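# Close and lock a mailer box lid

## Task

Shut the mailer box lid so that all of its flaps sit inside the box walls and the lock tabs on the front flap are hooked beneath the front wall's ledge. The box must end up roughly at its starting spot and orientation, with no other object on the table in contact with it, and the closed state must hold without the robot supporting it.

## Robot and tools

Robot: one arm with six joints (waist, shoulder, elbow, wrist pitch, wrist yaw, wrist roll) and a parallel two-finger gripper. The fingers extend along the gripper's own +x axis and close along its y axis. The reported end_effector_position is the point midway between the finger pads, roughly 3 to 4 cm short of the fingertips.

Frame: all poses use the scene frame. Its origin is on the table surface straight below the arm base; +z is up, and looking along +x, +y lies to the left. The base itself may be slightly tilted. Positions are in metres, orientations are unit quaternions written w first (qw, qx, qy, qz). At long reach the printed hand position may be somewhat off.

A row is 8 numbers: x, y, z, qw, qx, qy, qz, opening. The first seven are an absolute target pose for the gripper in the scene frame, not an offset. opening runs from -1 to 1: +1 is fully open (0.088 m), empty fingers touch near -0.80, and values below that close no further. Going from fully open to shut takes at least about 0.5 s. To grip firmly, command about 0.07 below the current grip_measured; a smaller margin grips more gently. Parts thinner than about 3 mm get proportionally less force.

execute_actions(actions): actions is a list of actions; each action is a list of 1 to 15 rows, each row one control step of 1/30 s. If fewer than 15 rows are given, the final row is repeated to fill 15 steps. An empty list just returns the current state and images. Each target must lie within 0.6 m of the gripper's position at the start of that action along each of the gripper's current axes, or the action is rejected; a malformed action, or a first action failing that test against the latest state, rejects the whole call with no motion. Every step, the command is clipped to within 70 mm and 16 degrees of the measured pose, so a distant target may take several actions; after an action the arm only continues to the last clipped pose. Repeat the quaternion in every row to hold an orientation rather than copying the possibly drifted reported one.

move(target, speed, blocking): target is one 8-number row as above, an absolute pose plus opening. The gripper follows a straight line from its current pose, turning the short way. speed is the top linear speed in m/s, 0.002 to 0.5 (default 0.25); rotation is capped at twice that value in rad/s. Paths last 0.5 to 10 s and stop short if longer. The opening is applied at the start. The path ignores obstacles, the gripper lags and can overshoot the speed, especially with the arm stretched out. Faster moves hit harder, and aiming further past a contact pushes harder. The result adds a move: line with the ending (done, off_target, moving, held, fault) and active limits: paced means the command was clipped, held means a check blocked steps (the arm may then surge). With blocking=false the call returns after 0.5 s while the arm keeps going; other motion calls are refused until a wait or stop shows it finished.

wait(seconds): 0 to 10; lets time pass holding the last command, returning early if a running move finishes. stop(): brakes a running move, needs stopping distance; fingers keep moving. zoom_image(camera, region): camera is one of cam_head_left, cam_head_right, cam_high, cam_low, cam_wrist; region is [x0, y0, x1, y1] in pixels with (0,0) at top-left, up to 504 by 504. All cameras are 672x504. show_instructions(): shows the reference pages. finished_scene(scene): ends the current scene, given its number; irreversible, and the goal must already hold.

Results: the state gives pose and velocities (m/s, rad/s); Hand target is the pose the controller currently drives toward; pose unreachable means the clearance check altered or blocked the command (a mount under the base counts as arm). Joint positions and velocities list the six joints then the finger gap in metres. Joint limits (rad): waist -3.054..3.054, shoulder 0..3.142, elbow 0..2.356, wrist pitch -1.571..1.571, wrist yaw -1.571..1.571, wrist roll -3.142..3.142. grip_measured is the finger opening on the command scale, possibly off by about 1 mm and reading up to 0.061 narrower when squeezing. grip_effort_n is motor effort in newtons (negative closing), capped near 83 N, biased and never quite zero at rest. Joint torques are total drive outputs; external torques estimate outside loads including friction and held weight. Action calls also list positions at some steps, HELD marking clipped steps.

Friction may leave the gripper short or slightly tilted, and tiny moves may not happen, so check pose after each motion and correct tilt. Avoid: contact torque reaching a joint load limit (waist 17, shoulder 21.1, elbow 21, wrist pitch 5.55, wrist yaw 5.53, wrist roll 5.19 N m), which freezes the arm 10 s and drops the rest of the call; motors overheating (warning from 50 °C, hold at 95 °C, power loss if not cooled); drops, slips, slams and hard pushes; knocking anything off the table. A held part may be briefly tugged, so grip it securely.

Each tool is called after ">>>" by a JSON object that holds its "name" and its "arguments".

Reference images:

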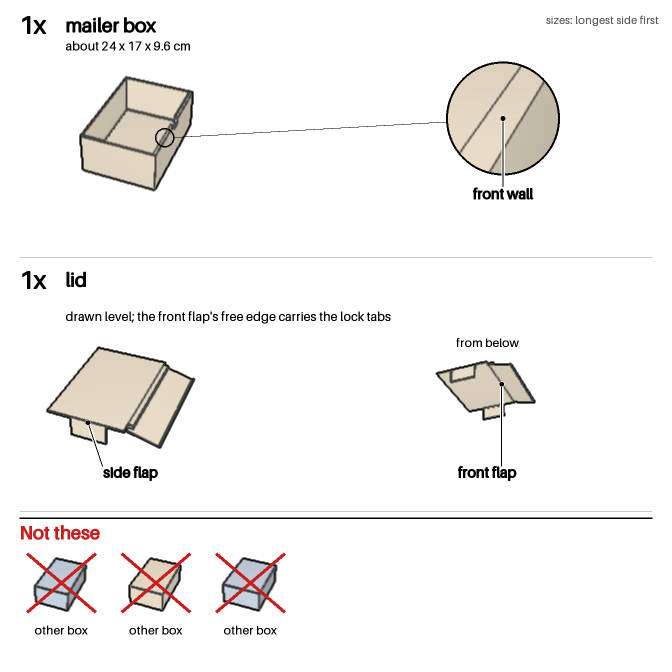

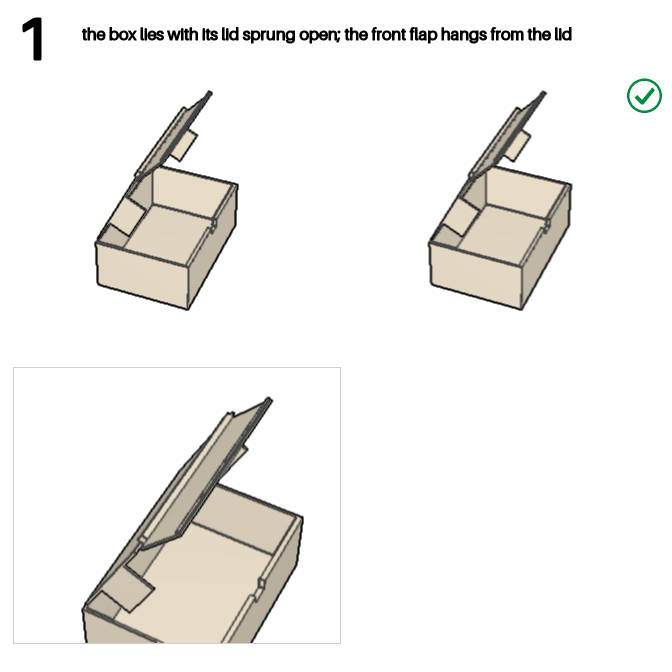

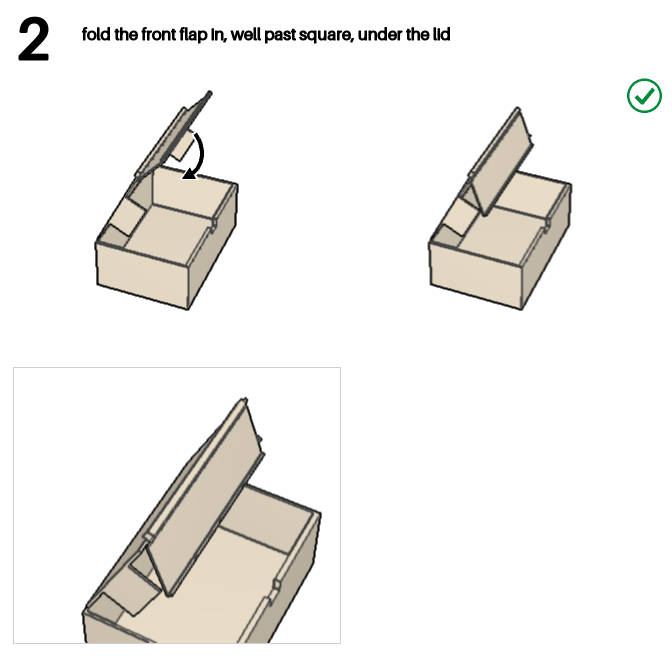

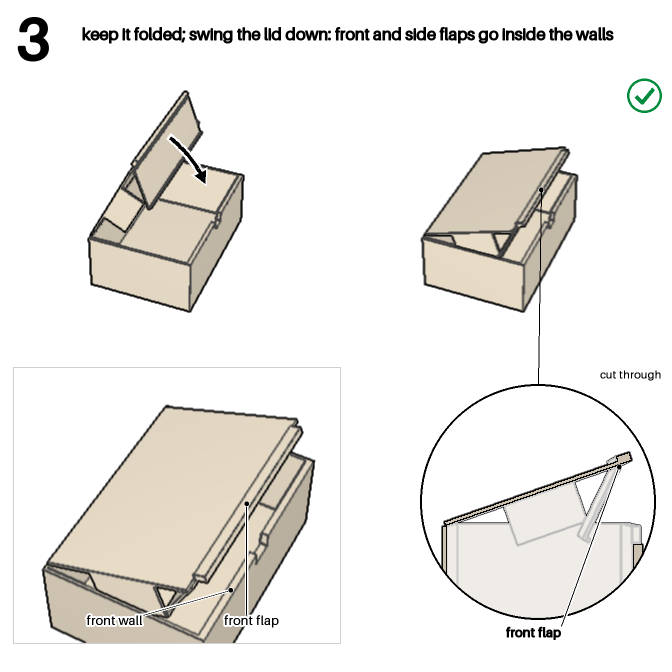

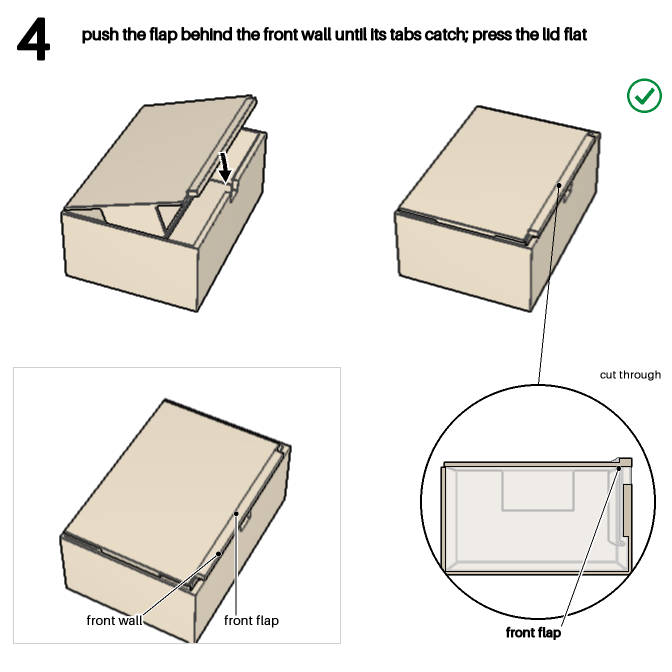

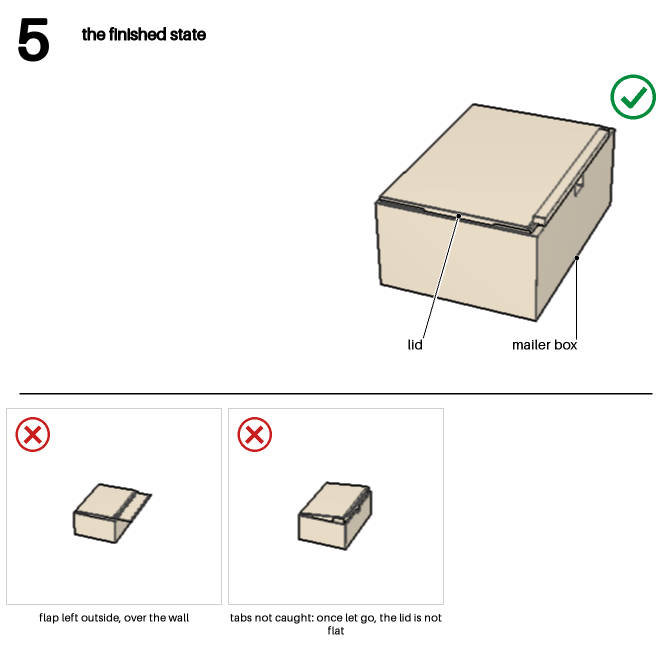

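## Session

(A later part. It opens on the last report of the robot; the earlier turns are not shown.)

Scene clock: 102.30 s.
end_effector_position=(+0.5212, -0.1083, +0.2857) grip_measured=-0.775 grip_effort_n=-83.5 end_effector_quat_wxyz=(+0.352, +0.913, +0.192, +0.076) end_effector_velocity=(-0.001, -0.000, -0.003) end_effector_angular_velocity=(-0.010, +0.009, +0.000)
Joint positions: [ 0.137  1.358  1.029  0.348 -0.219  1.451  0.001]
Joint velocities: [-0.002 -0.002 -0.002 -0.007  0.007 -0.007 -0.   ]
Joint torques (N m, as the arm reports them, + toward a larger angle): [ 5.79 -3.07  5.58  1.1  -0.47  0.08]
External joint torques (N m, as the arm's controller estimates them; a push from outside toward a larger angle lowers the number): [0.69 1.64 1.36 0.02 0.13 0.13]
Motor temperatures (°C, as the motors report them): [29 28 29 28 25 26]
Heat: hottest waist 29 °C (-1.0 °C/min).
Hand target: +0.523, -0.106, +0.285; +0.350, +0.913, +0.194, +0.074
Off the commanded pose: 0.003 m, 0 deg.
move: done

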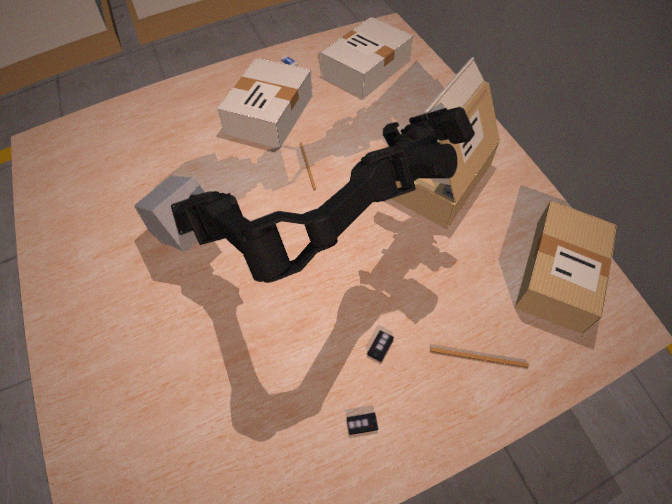

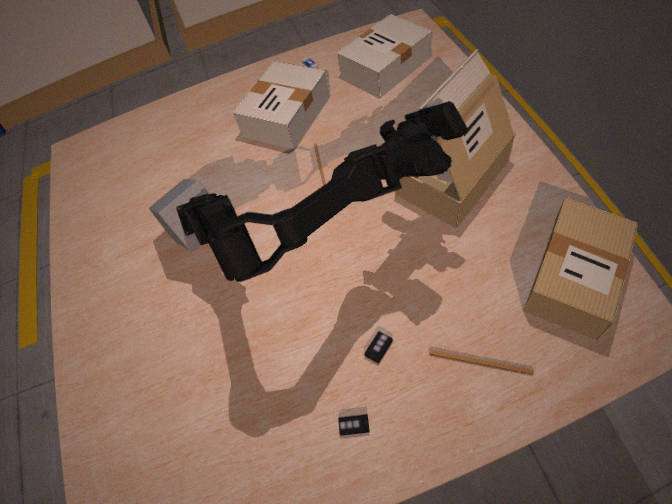

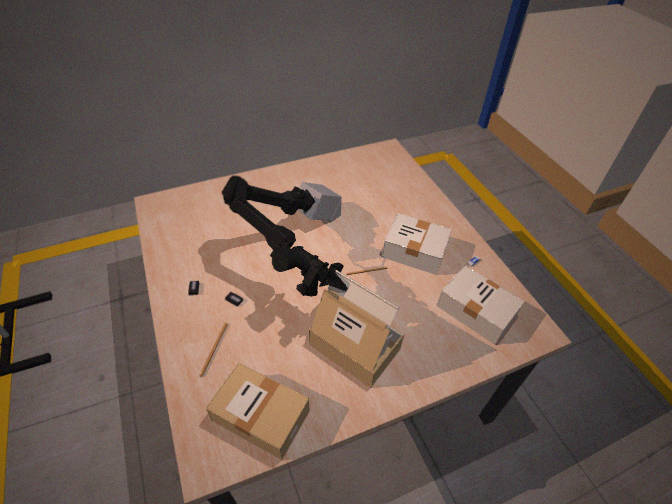

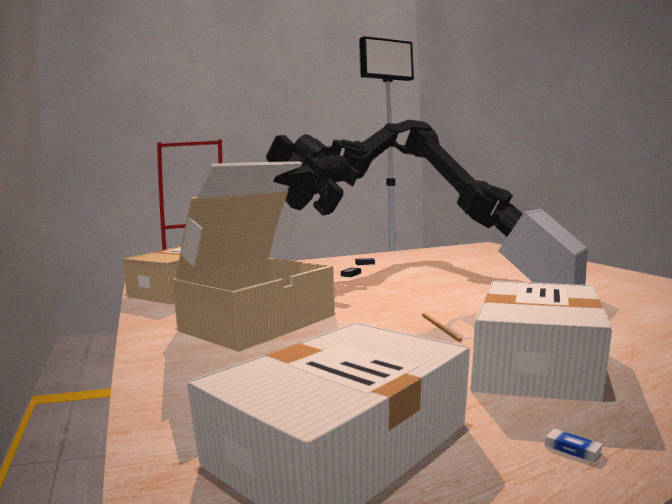

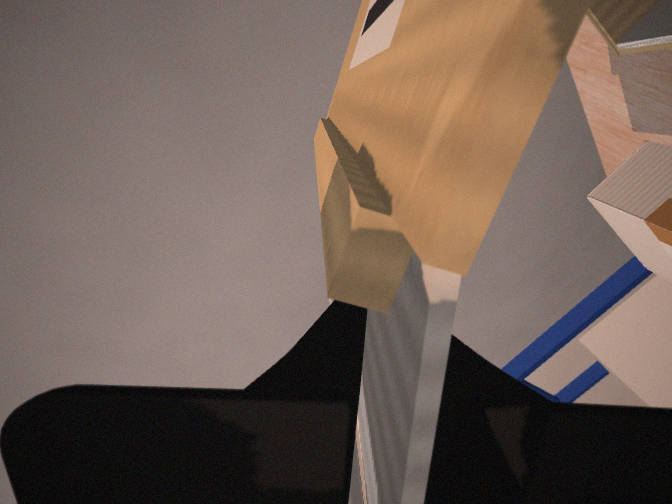

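>>> {"name": "move", "arguments": {"target": [0.519,-0.095,0.263,0.629,0.749,0.159,0.134,-1], "speed": 0.15}}

>>> {"name": "move", "arguments": {"target": [0.52,-0.098,0.239,0.847,0.489,0.104,0.18,-1], "speed": 0.15}}

Scene clock: 109.70 s.
end_effector_position=(+0.5198, -0.1015, +0.2682) grip_measured=-0.775 grip_effort_n=-83.5 end_effector_quat_wxyz=(+0.628, +0.752, +0.151, +0.132) end_effector_velocity=(-0.001, +0.000, -0.000) end_effector_angular_velocity=(-0.019, -0.014, +0.001)
Joint positions: [ 0.103  1.384  0.975  0.442 -0.252  0.798  0.001]
Joint velocities: [-0.002 -0.002 -0.007  0.007 -0.007 -0.022 -0.   ]
Joint torques (N m, as the arm reports them, + toward a larger angle): [ 5.25 -3.17  3.71  1.15 -0.76 -0.25]
External joint torques (N m, as the arm's controller estimates them; a push from outside toward a larger angle lowers the number): [ 0.    1.73 -0.38  0.06 -0.16 -0.19]
Motor temperatures (°C, as the motors report them): [30 28 29 28 25 26]
Heat: hottest waist 30 °C (+0.0 °C/min).
Hand target: +0.519, -0.095, +0.263; +0.629, +0.749, +0.159, +0.134
Off the commanded pose: 0.008 m, 1 deg.
move: done

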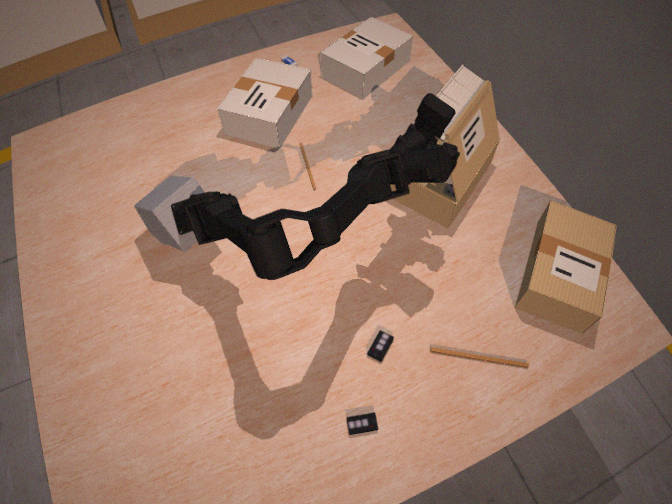

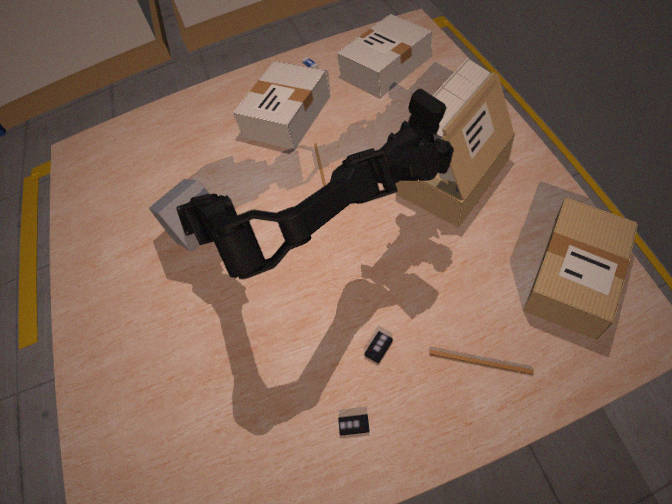

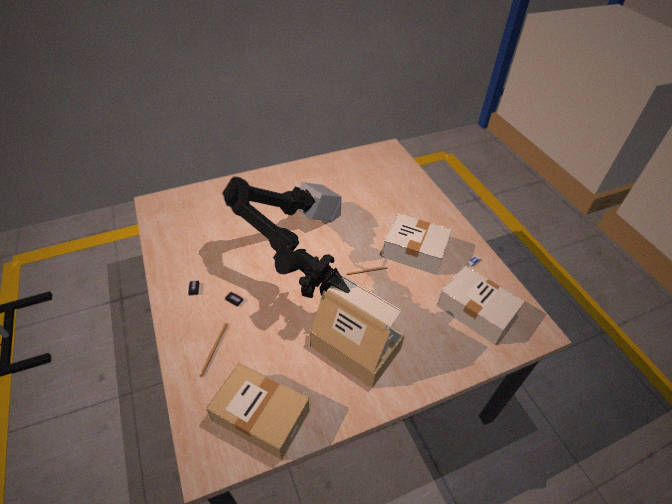

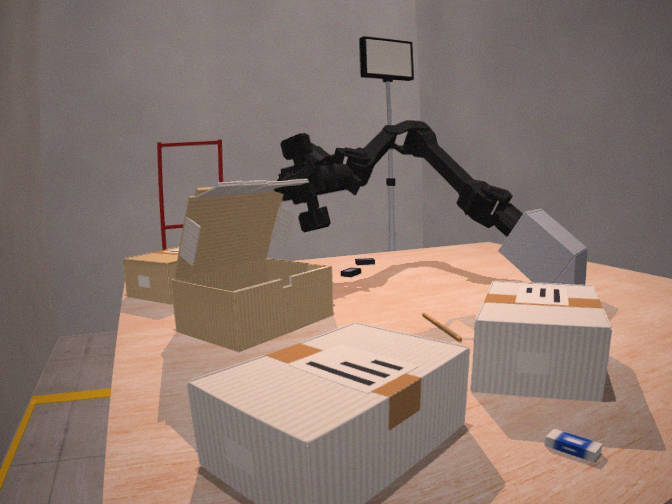

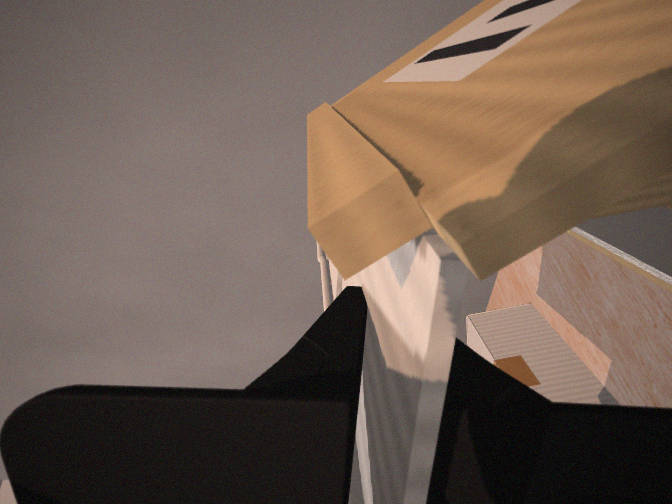

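Scene clock: 112.43 s.
end_effector_position=(+0.5210, -0.1040, +0.2444) grip_measured=-0.775 grip_effort_n=-83.5 end_effector_quat_wxyz=(+0.847, +0.492, +0.097, +0.177) end_effector_velocity=(-0.002, +0.003, +0.001) end_effector_angular_velocity=(-0.024, -0.026, +0.030)
Joint positions: [ 0.033  1.418  0.958  0.494 -0.323  0.103  0.001]
Joint velocities: [-0.007 -0.002  0.002 -0.022 -0.037 -0.037 -0.   ]
Joint torques (N m, as the arm reports them, + toward a larger angle): [ 5.54 -3.65  3.61  1.11 -0.67 -0.29]
External joint torques (N m, as the arm's controller estimates them; a push from outside toward a larger angle lowers the number): [ 0.28  1.6  -0.27  0.04 -0.07 -0.24]
Motor temperatures (°C, as the motors report them): [30 28 29 28 25 26]
Heat: hottest waist 30 °C (+0.0 °C/min).
Hand target: +0.520, -0.098, +0.239; +0.847, +0.489, +0.104, +0.180
Off the commanded pose: 0.008 m, 1 deg.
move: done

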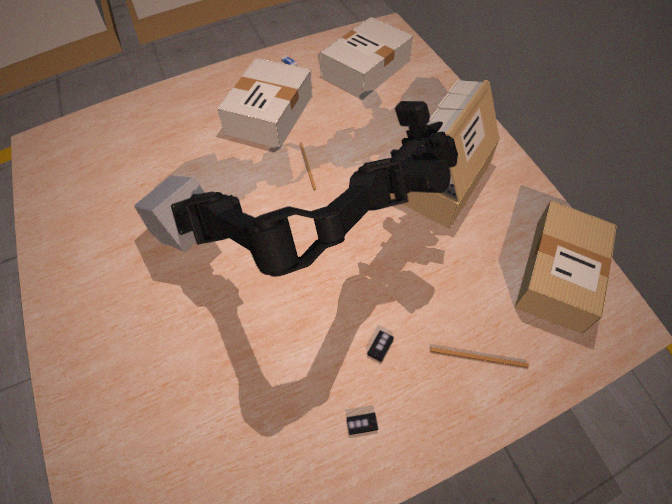

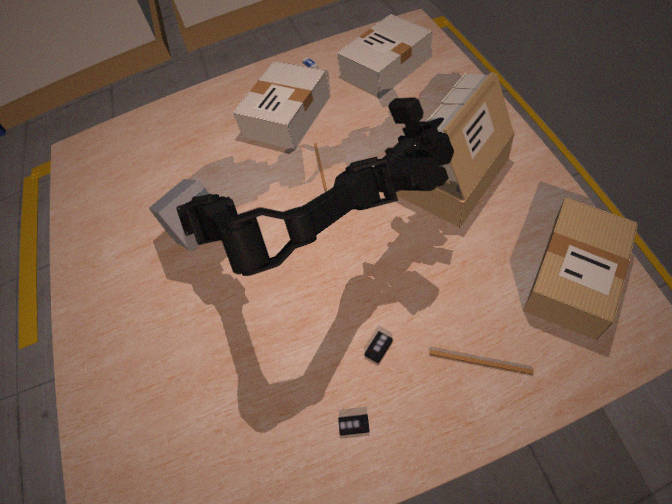

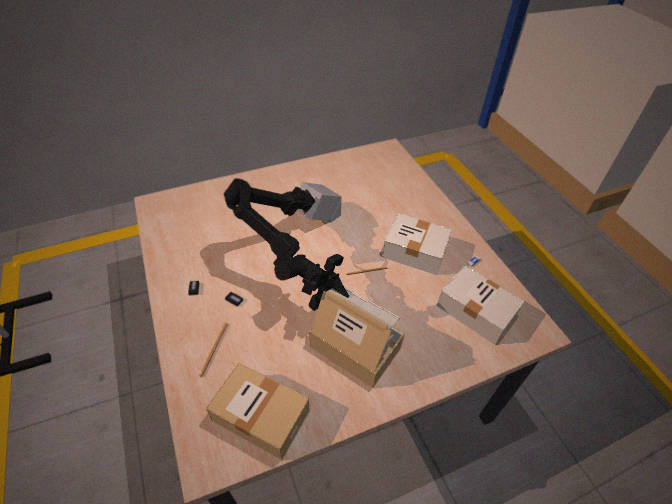

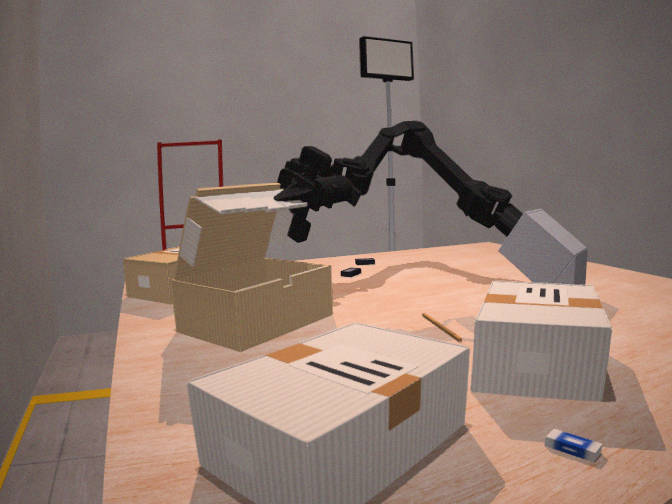

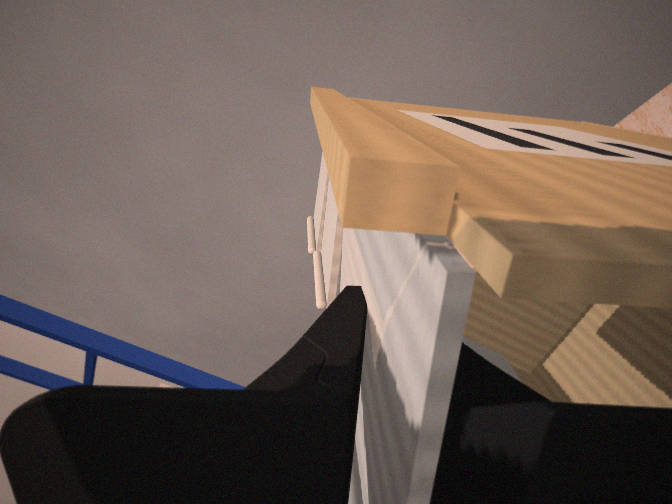

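>>> {"name": "move", "arguments": {"target": [0.511,-0.075,0.19,0.963,0.17,0.036,0.205,-1], "speed": 0.12}}

>>> {"name": "move", "arguments": {"target": [0.507,-0.068,0.15,0.974,-0.085,-0.018,0.207,-1], "speed": 0.1}}

Scene clock: 122.63 s.
end_effector_position=(+0.5121, -0.0786, +0.1954) grip_measured=-0.775 grip_effort_n=-83.5 end_effector_quat_wxyz=(+0.963, +0.174, +0.030, +0.203) end_effector_velocity=(-0.001, +0.001, -0.004) end_effector_angular_velocity=(-0.019, -0.001, +0.009)
Joint positions: [-0.043  1.53   0.852  0.707 -0.406 -0.591  0.001]
Joint velocities: [-0.007  0.002 -0.002 -0.007 -0.007 -0.022 -0.   ]
Joint torques (N m, as the arm reports them, + toward a larger angle): [ 5.42 -3.85  3.13  1.2  -0.5  -0.35]
External joint torques (N m, as the arm's controller estimates them; a push from outside toward a larger angle lowers the number): [-0.05  1.78 -0.14  0.13  0.1  -0.34]
Motor temperatures (°C, as the motors report them): [31 28 29 28 25 26]
Heat: hottest waist 31 °C (+2.0 °C/min).
Hand target: +0.511, -0.075, +0.190; +0.963, +0.170, +0.036, +0.205
Off the commanded pose: 0.007 m, 1 deg.
move: done

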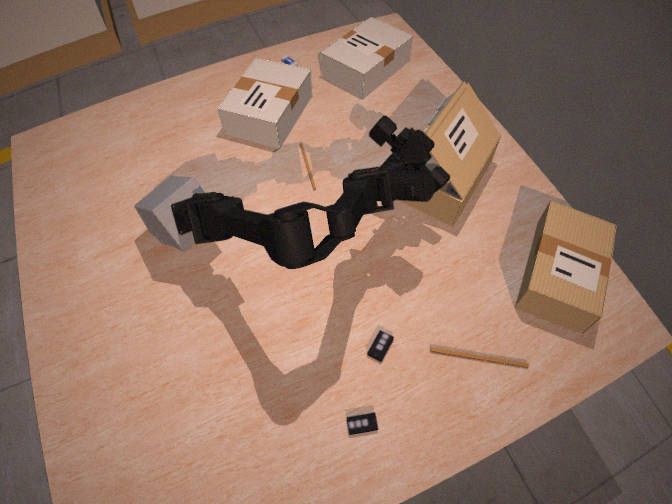

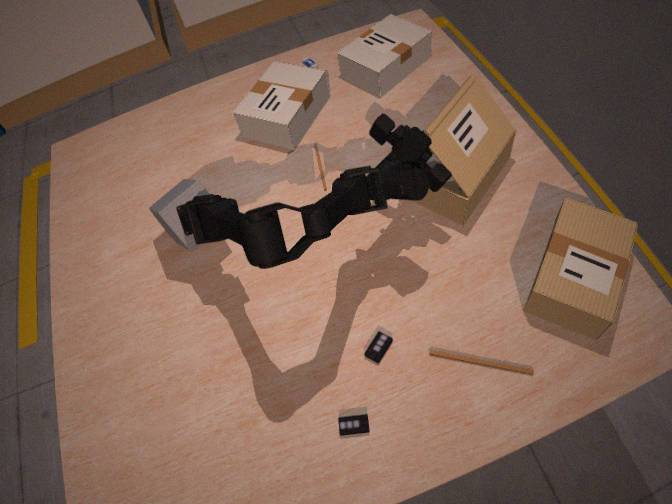

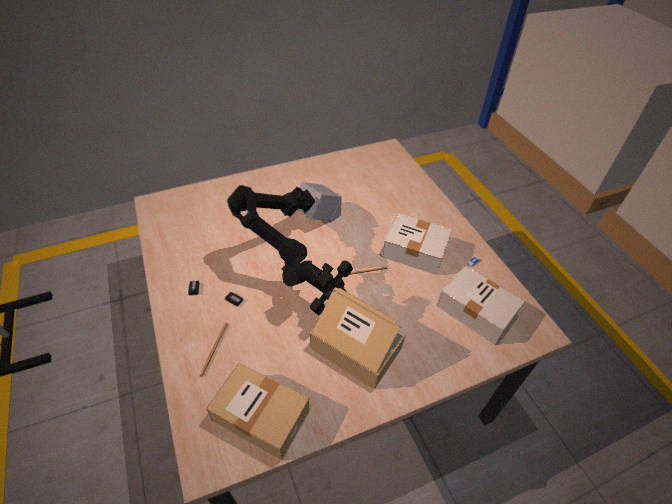

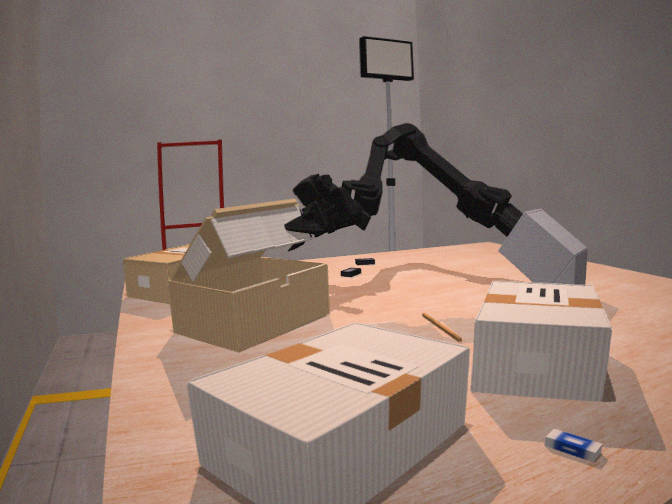

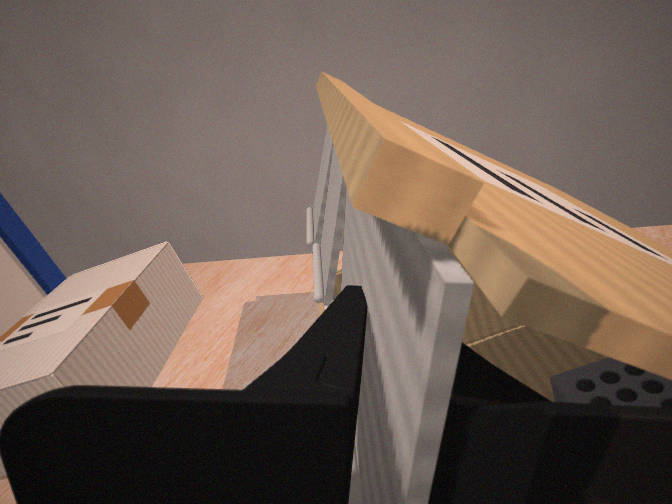

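Scene clock: 125.63 s.
end_effector_position=(+0.5073, -0.0687, +0.1552) grip_measured=-0.775 grip_effort_n=-83.5 end_effector_quat_wxyz=(+0.975, -0.070, -0.021, +0.209) end_effector_velocity=(-0.002, +0.003, -0.005) end_effector_angular_velocity=(-0.017, +0.002, +0.012)
Joint positions: [-0.123  1.638  0.823  0.836 -0.491 -1.094  0.001]
Joint velocities: [-0.007  0.007 -0.002 -0.007 -0.007 -0.022 -0.   ]
Joint torques (N m, as the arm reports them, + toward a larger angle): [ 5.48 -4.2   2.92  1.47 -0.34 -0.97]
External joint torques (N m, as the arm's controller estimates them; a push from outside toward a larger angle lowers the number): [-0.09  1.58  0.38  0.47  0.26 -0.98]
Motor temperatures (°C, as the motors report them): [31 28 29 28 25 26]
Heat: hottest waist 31 °C (+2.0 °C/min).
Hand target: +0.507, -0.068, +0.150; +0.974, -0.085, -0.018, +0.207
Off the commanded pose: 0.005 m, 2 deg.
move: done

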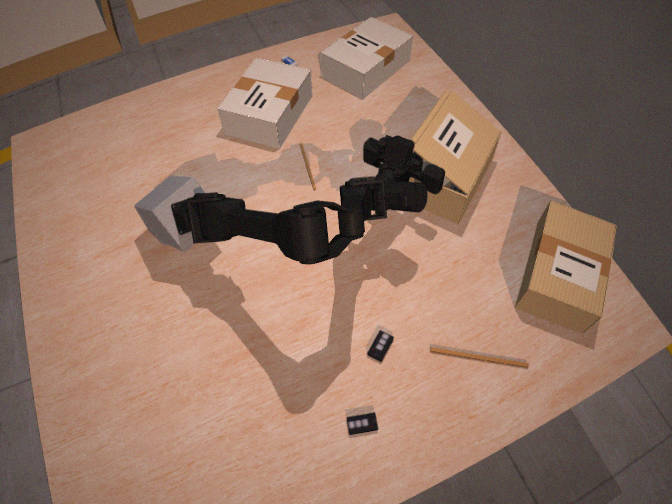

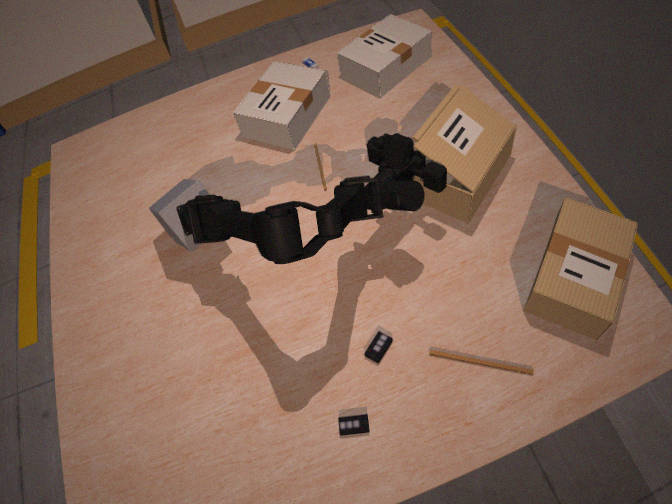

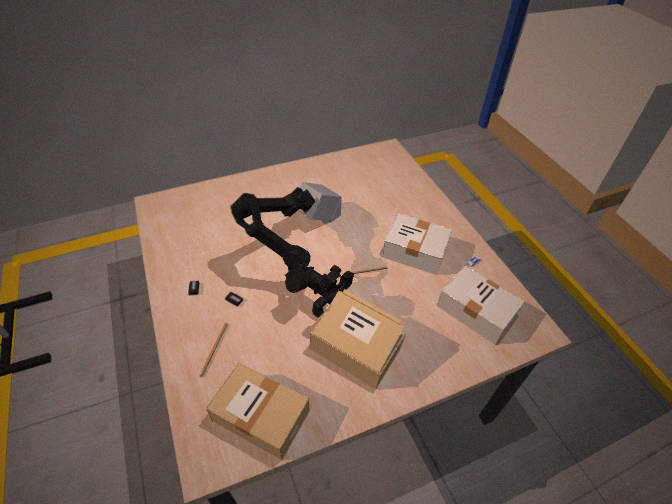

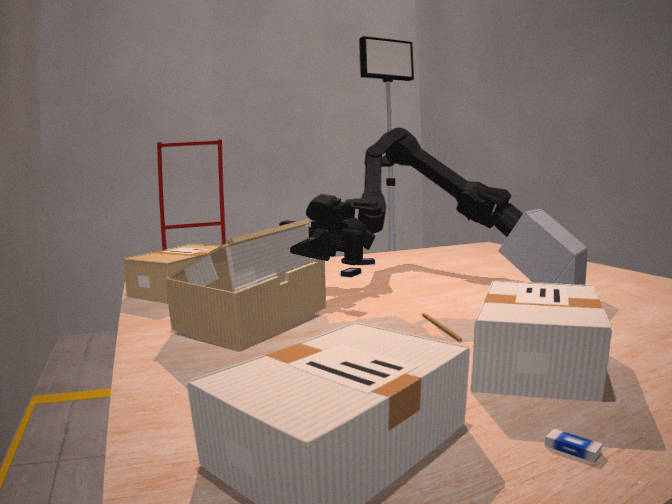

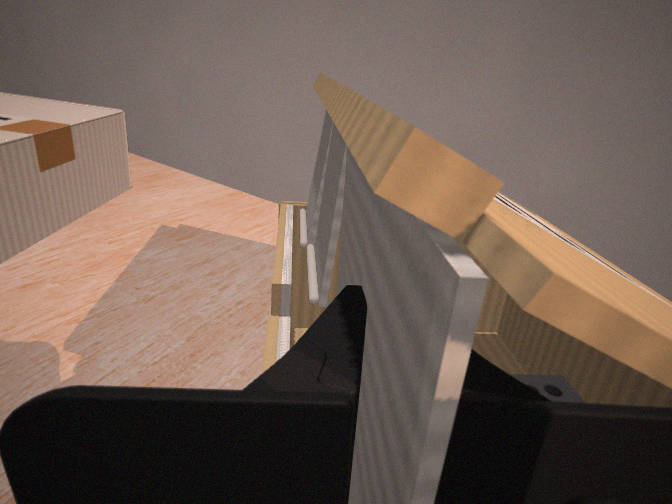

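>>> {"name": "move", "arguments": {"target": [0.486,-0.075,0.13,0.974,-0.085,-0.018,0.207,-1], "speed": 0.03}}

Scene clock: 129.93 s.
end_effector_position=(+0.4895, -0.0709, +0.1434) grip_measured=-0.775 grip_effort_n=-83.5 end_effector_quat_wxyz=(+0.974, -0.070, -0.038, +0.214) end_effector_velocity=(-0.003, +0.000, -0.002) end_effector_angular_velocity=(-0.006, -0.001, +0.001)
Joint positions: [-0.182  1.638  0.76   0.91  -0.584 -1.094  0.001]
Joint velocities: [-0.007 -0.002 -0.012  0.007 -0.007 -0.007 -0.   ]
Joint torques (N m, as the arm reports them, + toward a larger angle): [ 3.55 -4.72  1.19  0.92  0.26 -1.05]
External joint torques (N m, as the arm's controller estimates them; a push from outside toward a larger angle lowers the number): [-1.72  1.12 -1.05 -0.1   0.87 -1.07]
Motor temperatures (°C, as the motors report them): [31 29 29 29 25 26]
Heat: hottest waist 31 °C (+2.0 °C/min).
Hand target: +0.486, -0.075, +0.130; +0.974, -0.085, -0.018, +0.207
Off the commanded pose: 0.014 m, 3 deg.
move: off_target

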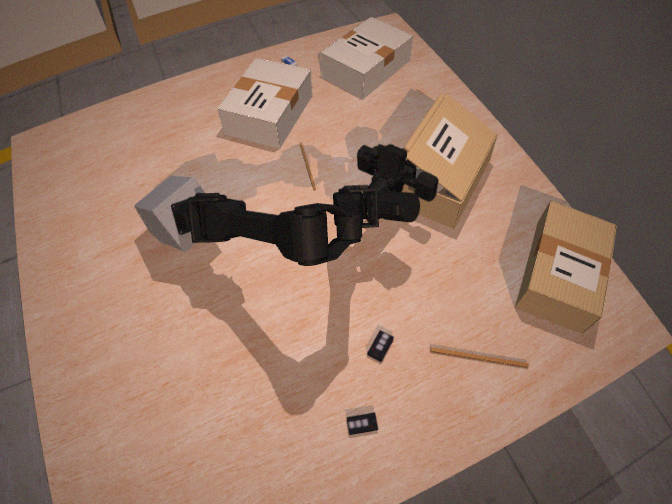

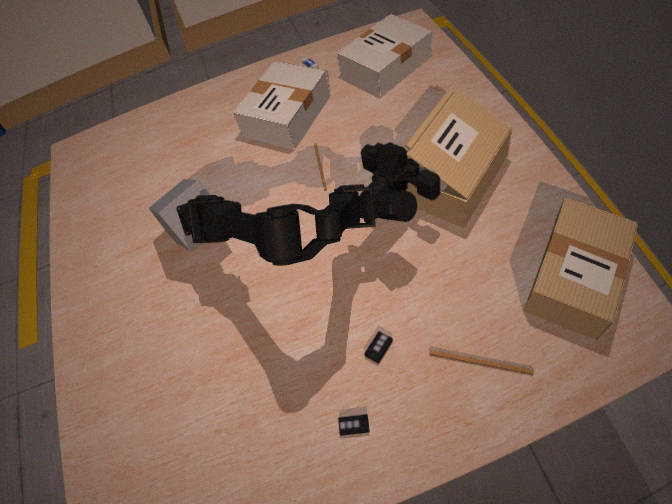

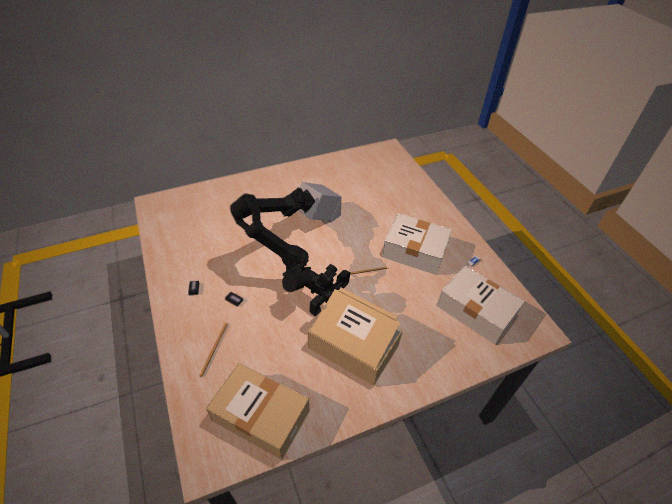

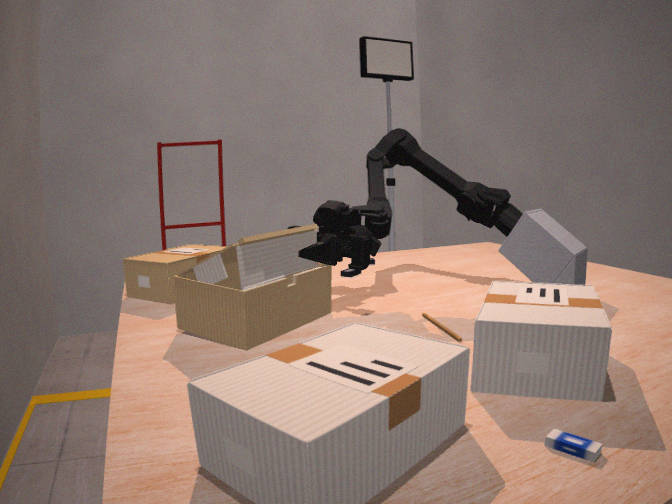

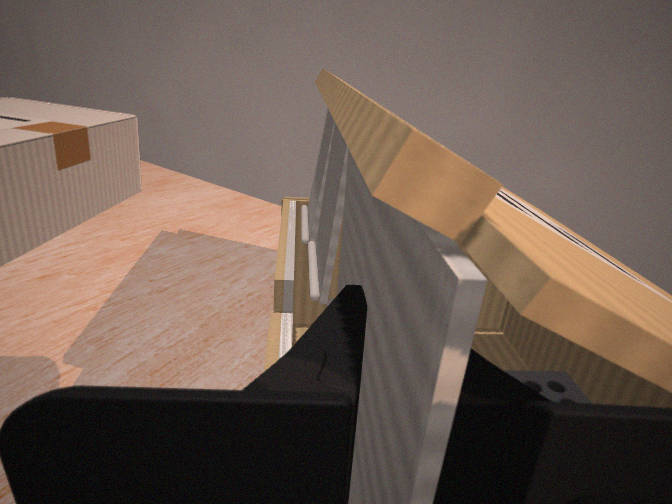

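>>> {"name": "move", "arguments": {"target": [0.489,-0.071,0.143,0.978,-0.02,0,0.207,-0.5], "speed": 0.05}}

Scene clock: 135.23 s.
end_effector_position=(+0.4895, -0.0682, +0.1438) grip_measured=-0.502 grip_effort_n=17.0 end_effector_quat_wxyz=(+0.977, -0.021, -0.006, +0.211) end_effector_velocity=(-0.002, +0.003, -0.005) end_effector_angular_velocity=(+0.008, +0.022, +0.006)
Joint positions: [-0.158  1.621  0.752  0.881 -0.519 -0.995  0.014]
Joint velocities: [-0.002  0.002 -0.007 -0.007  0.007  0.007 -0.   ]
Joint torques (N m, as the arm reports them, + toward a larger angle): [ 5.32 -5.7   2.42  0.88 -0.25  0.16]
External joint torques (N m, as the arm's controller estimates them; a push from outside toward a larger angle lowers the number): [ 0.03 -0.05  0.13 -0.13  0.36  0.15]
Motor temperatures (°C, as the motors report them): [31 29 29 29 25 26]
Heat: hottest waist 31 °C (+2.0 °C/min).
Hand target: +0.489, -0.071, +0.143; +0.978, -0.020, +0.000, +0.207
Off the commanded pose: 0.003 m, 1 deg.
move: done

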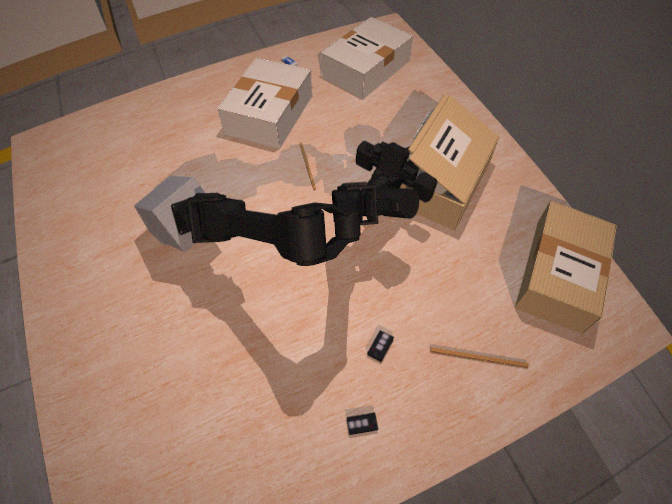

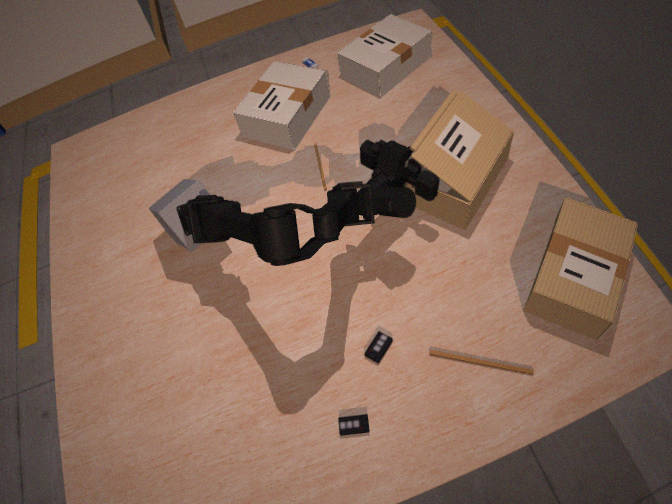

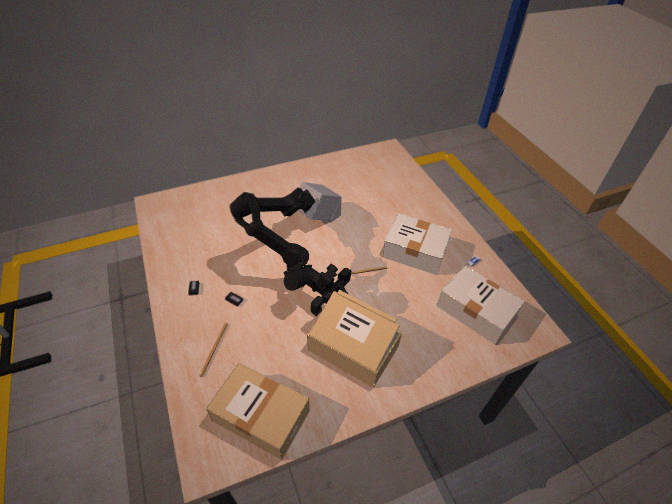

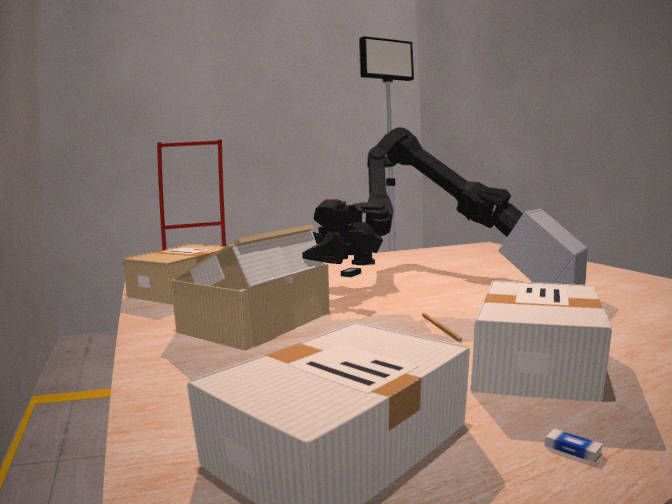

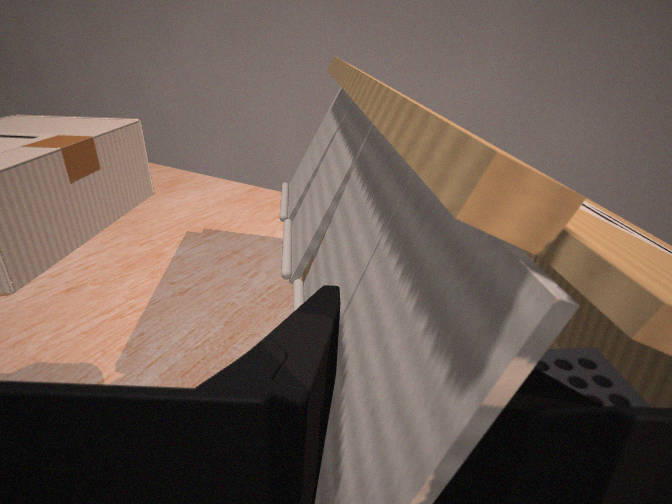

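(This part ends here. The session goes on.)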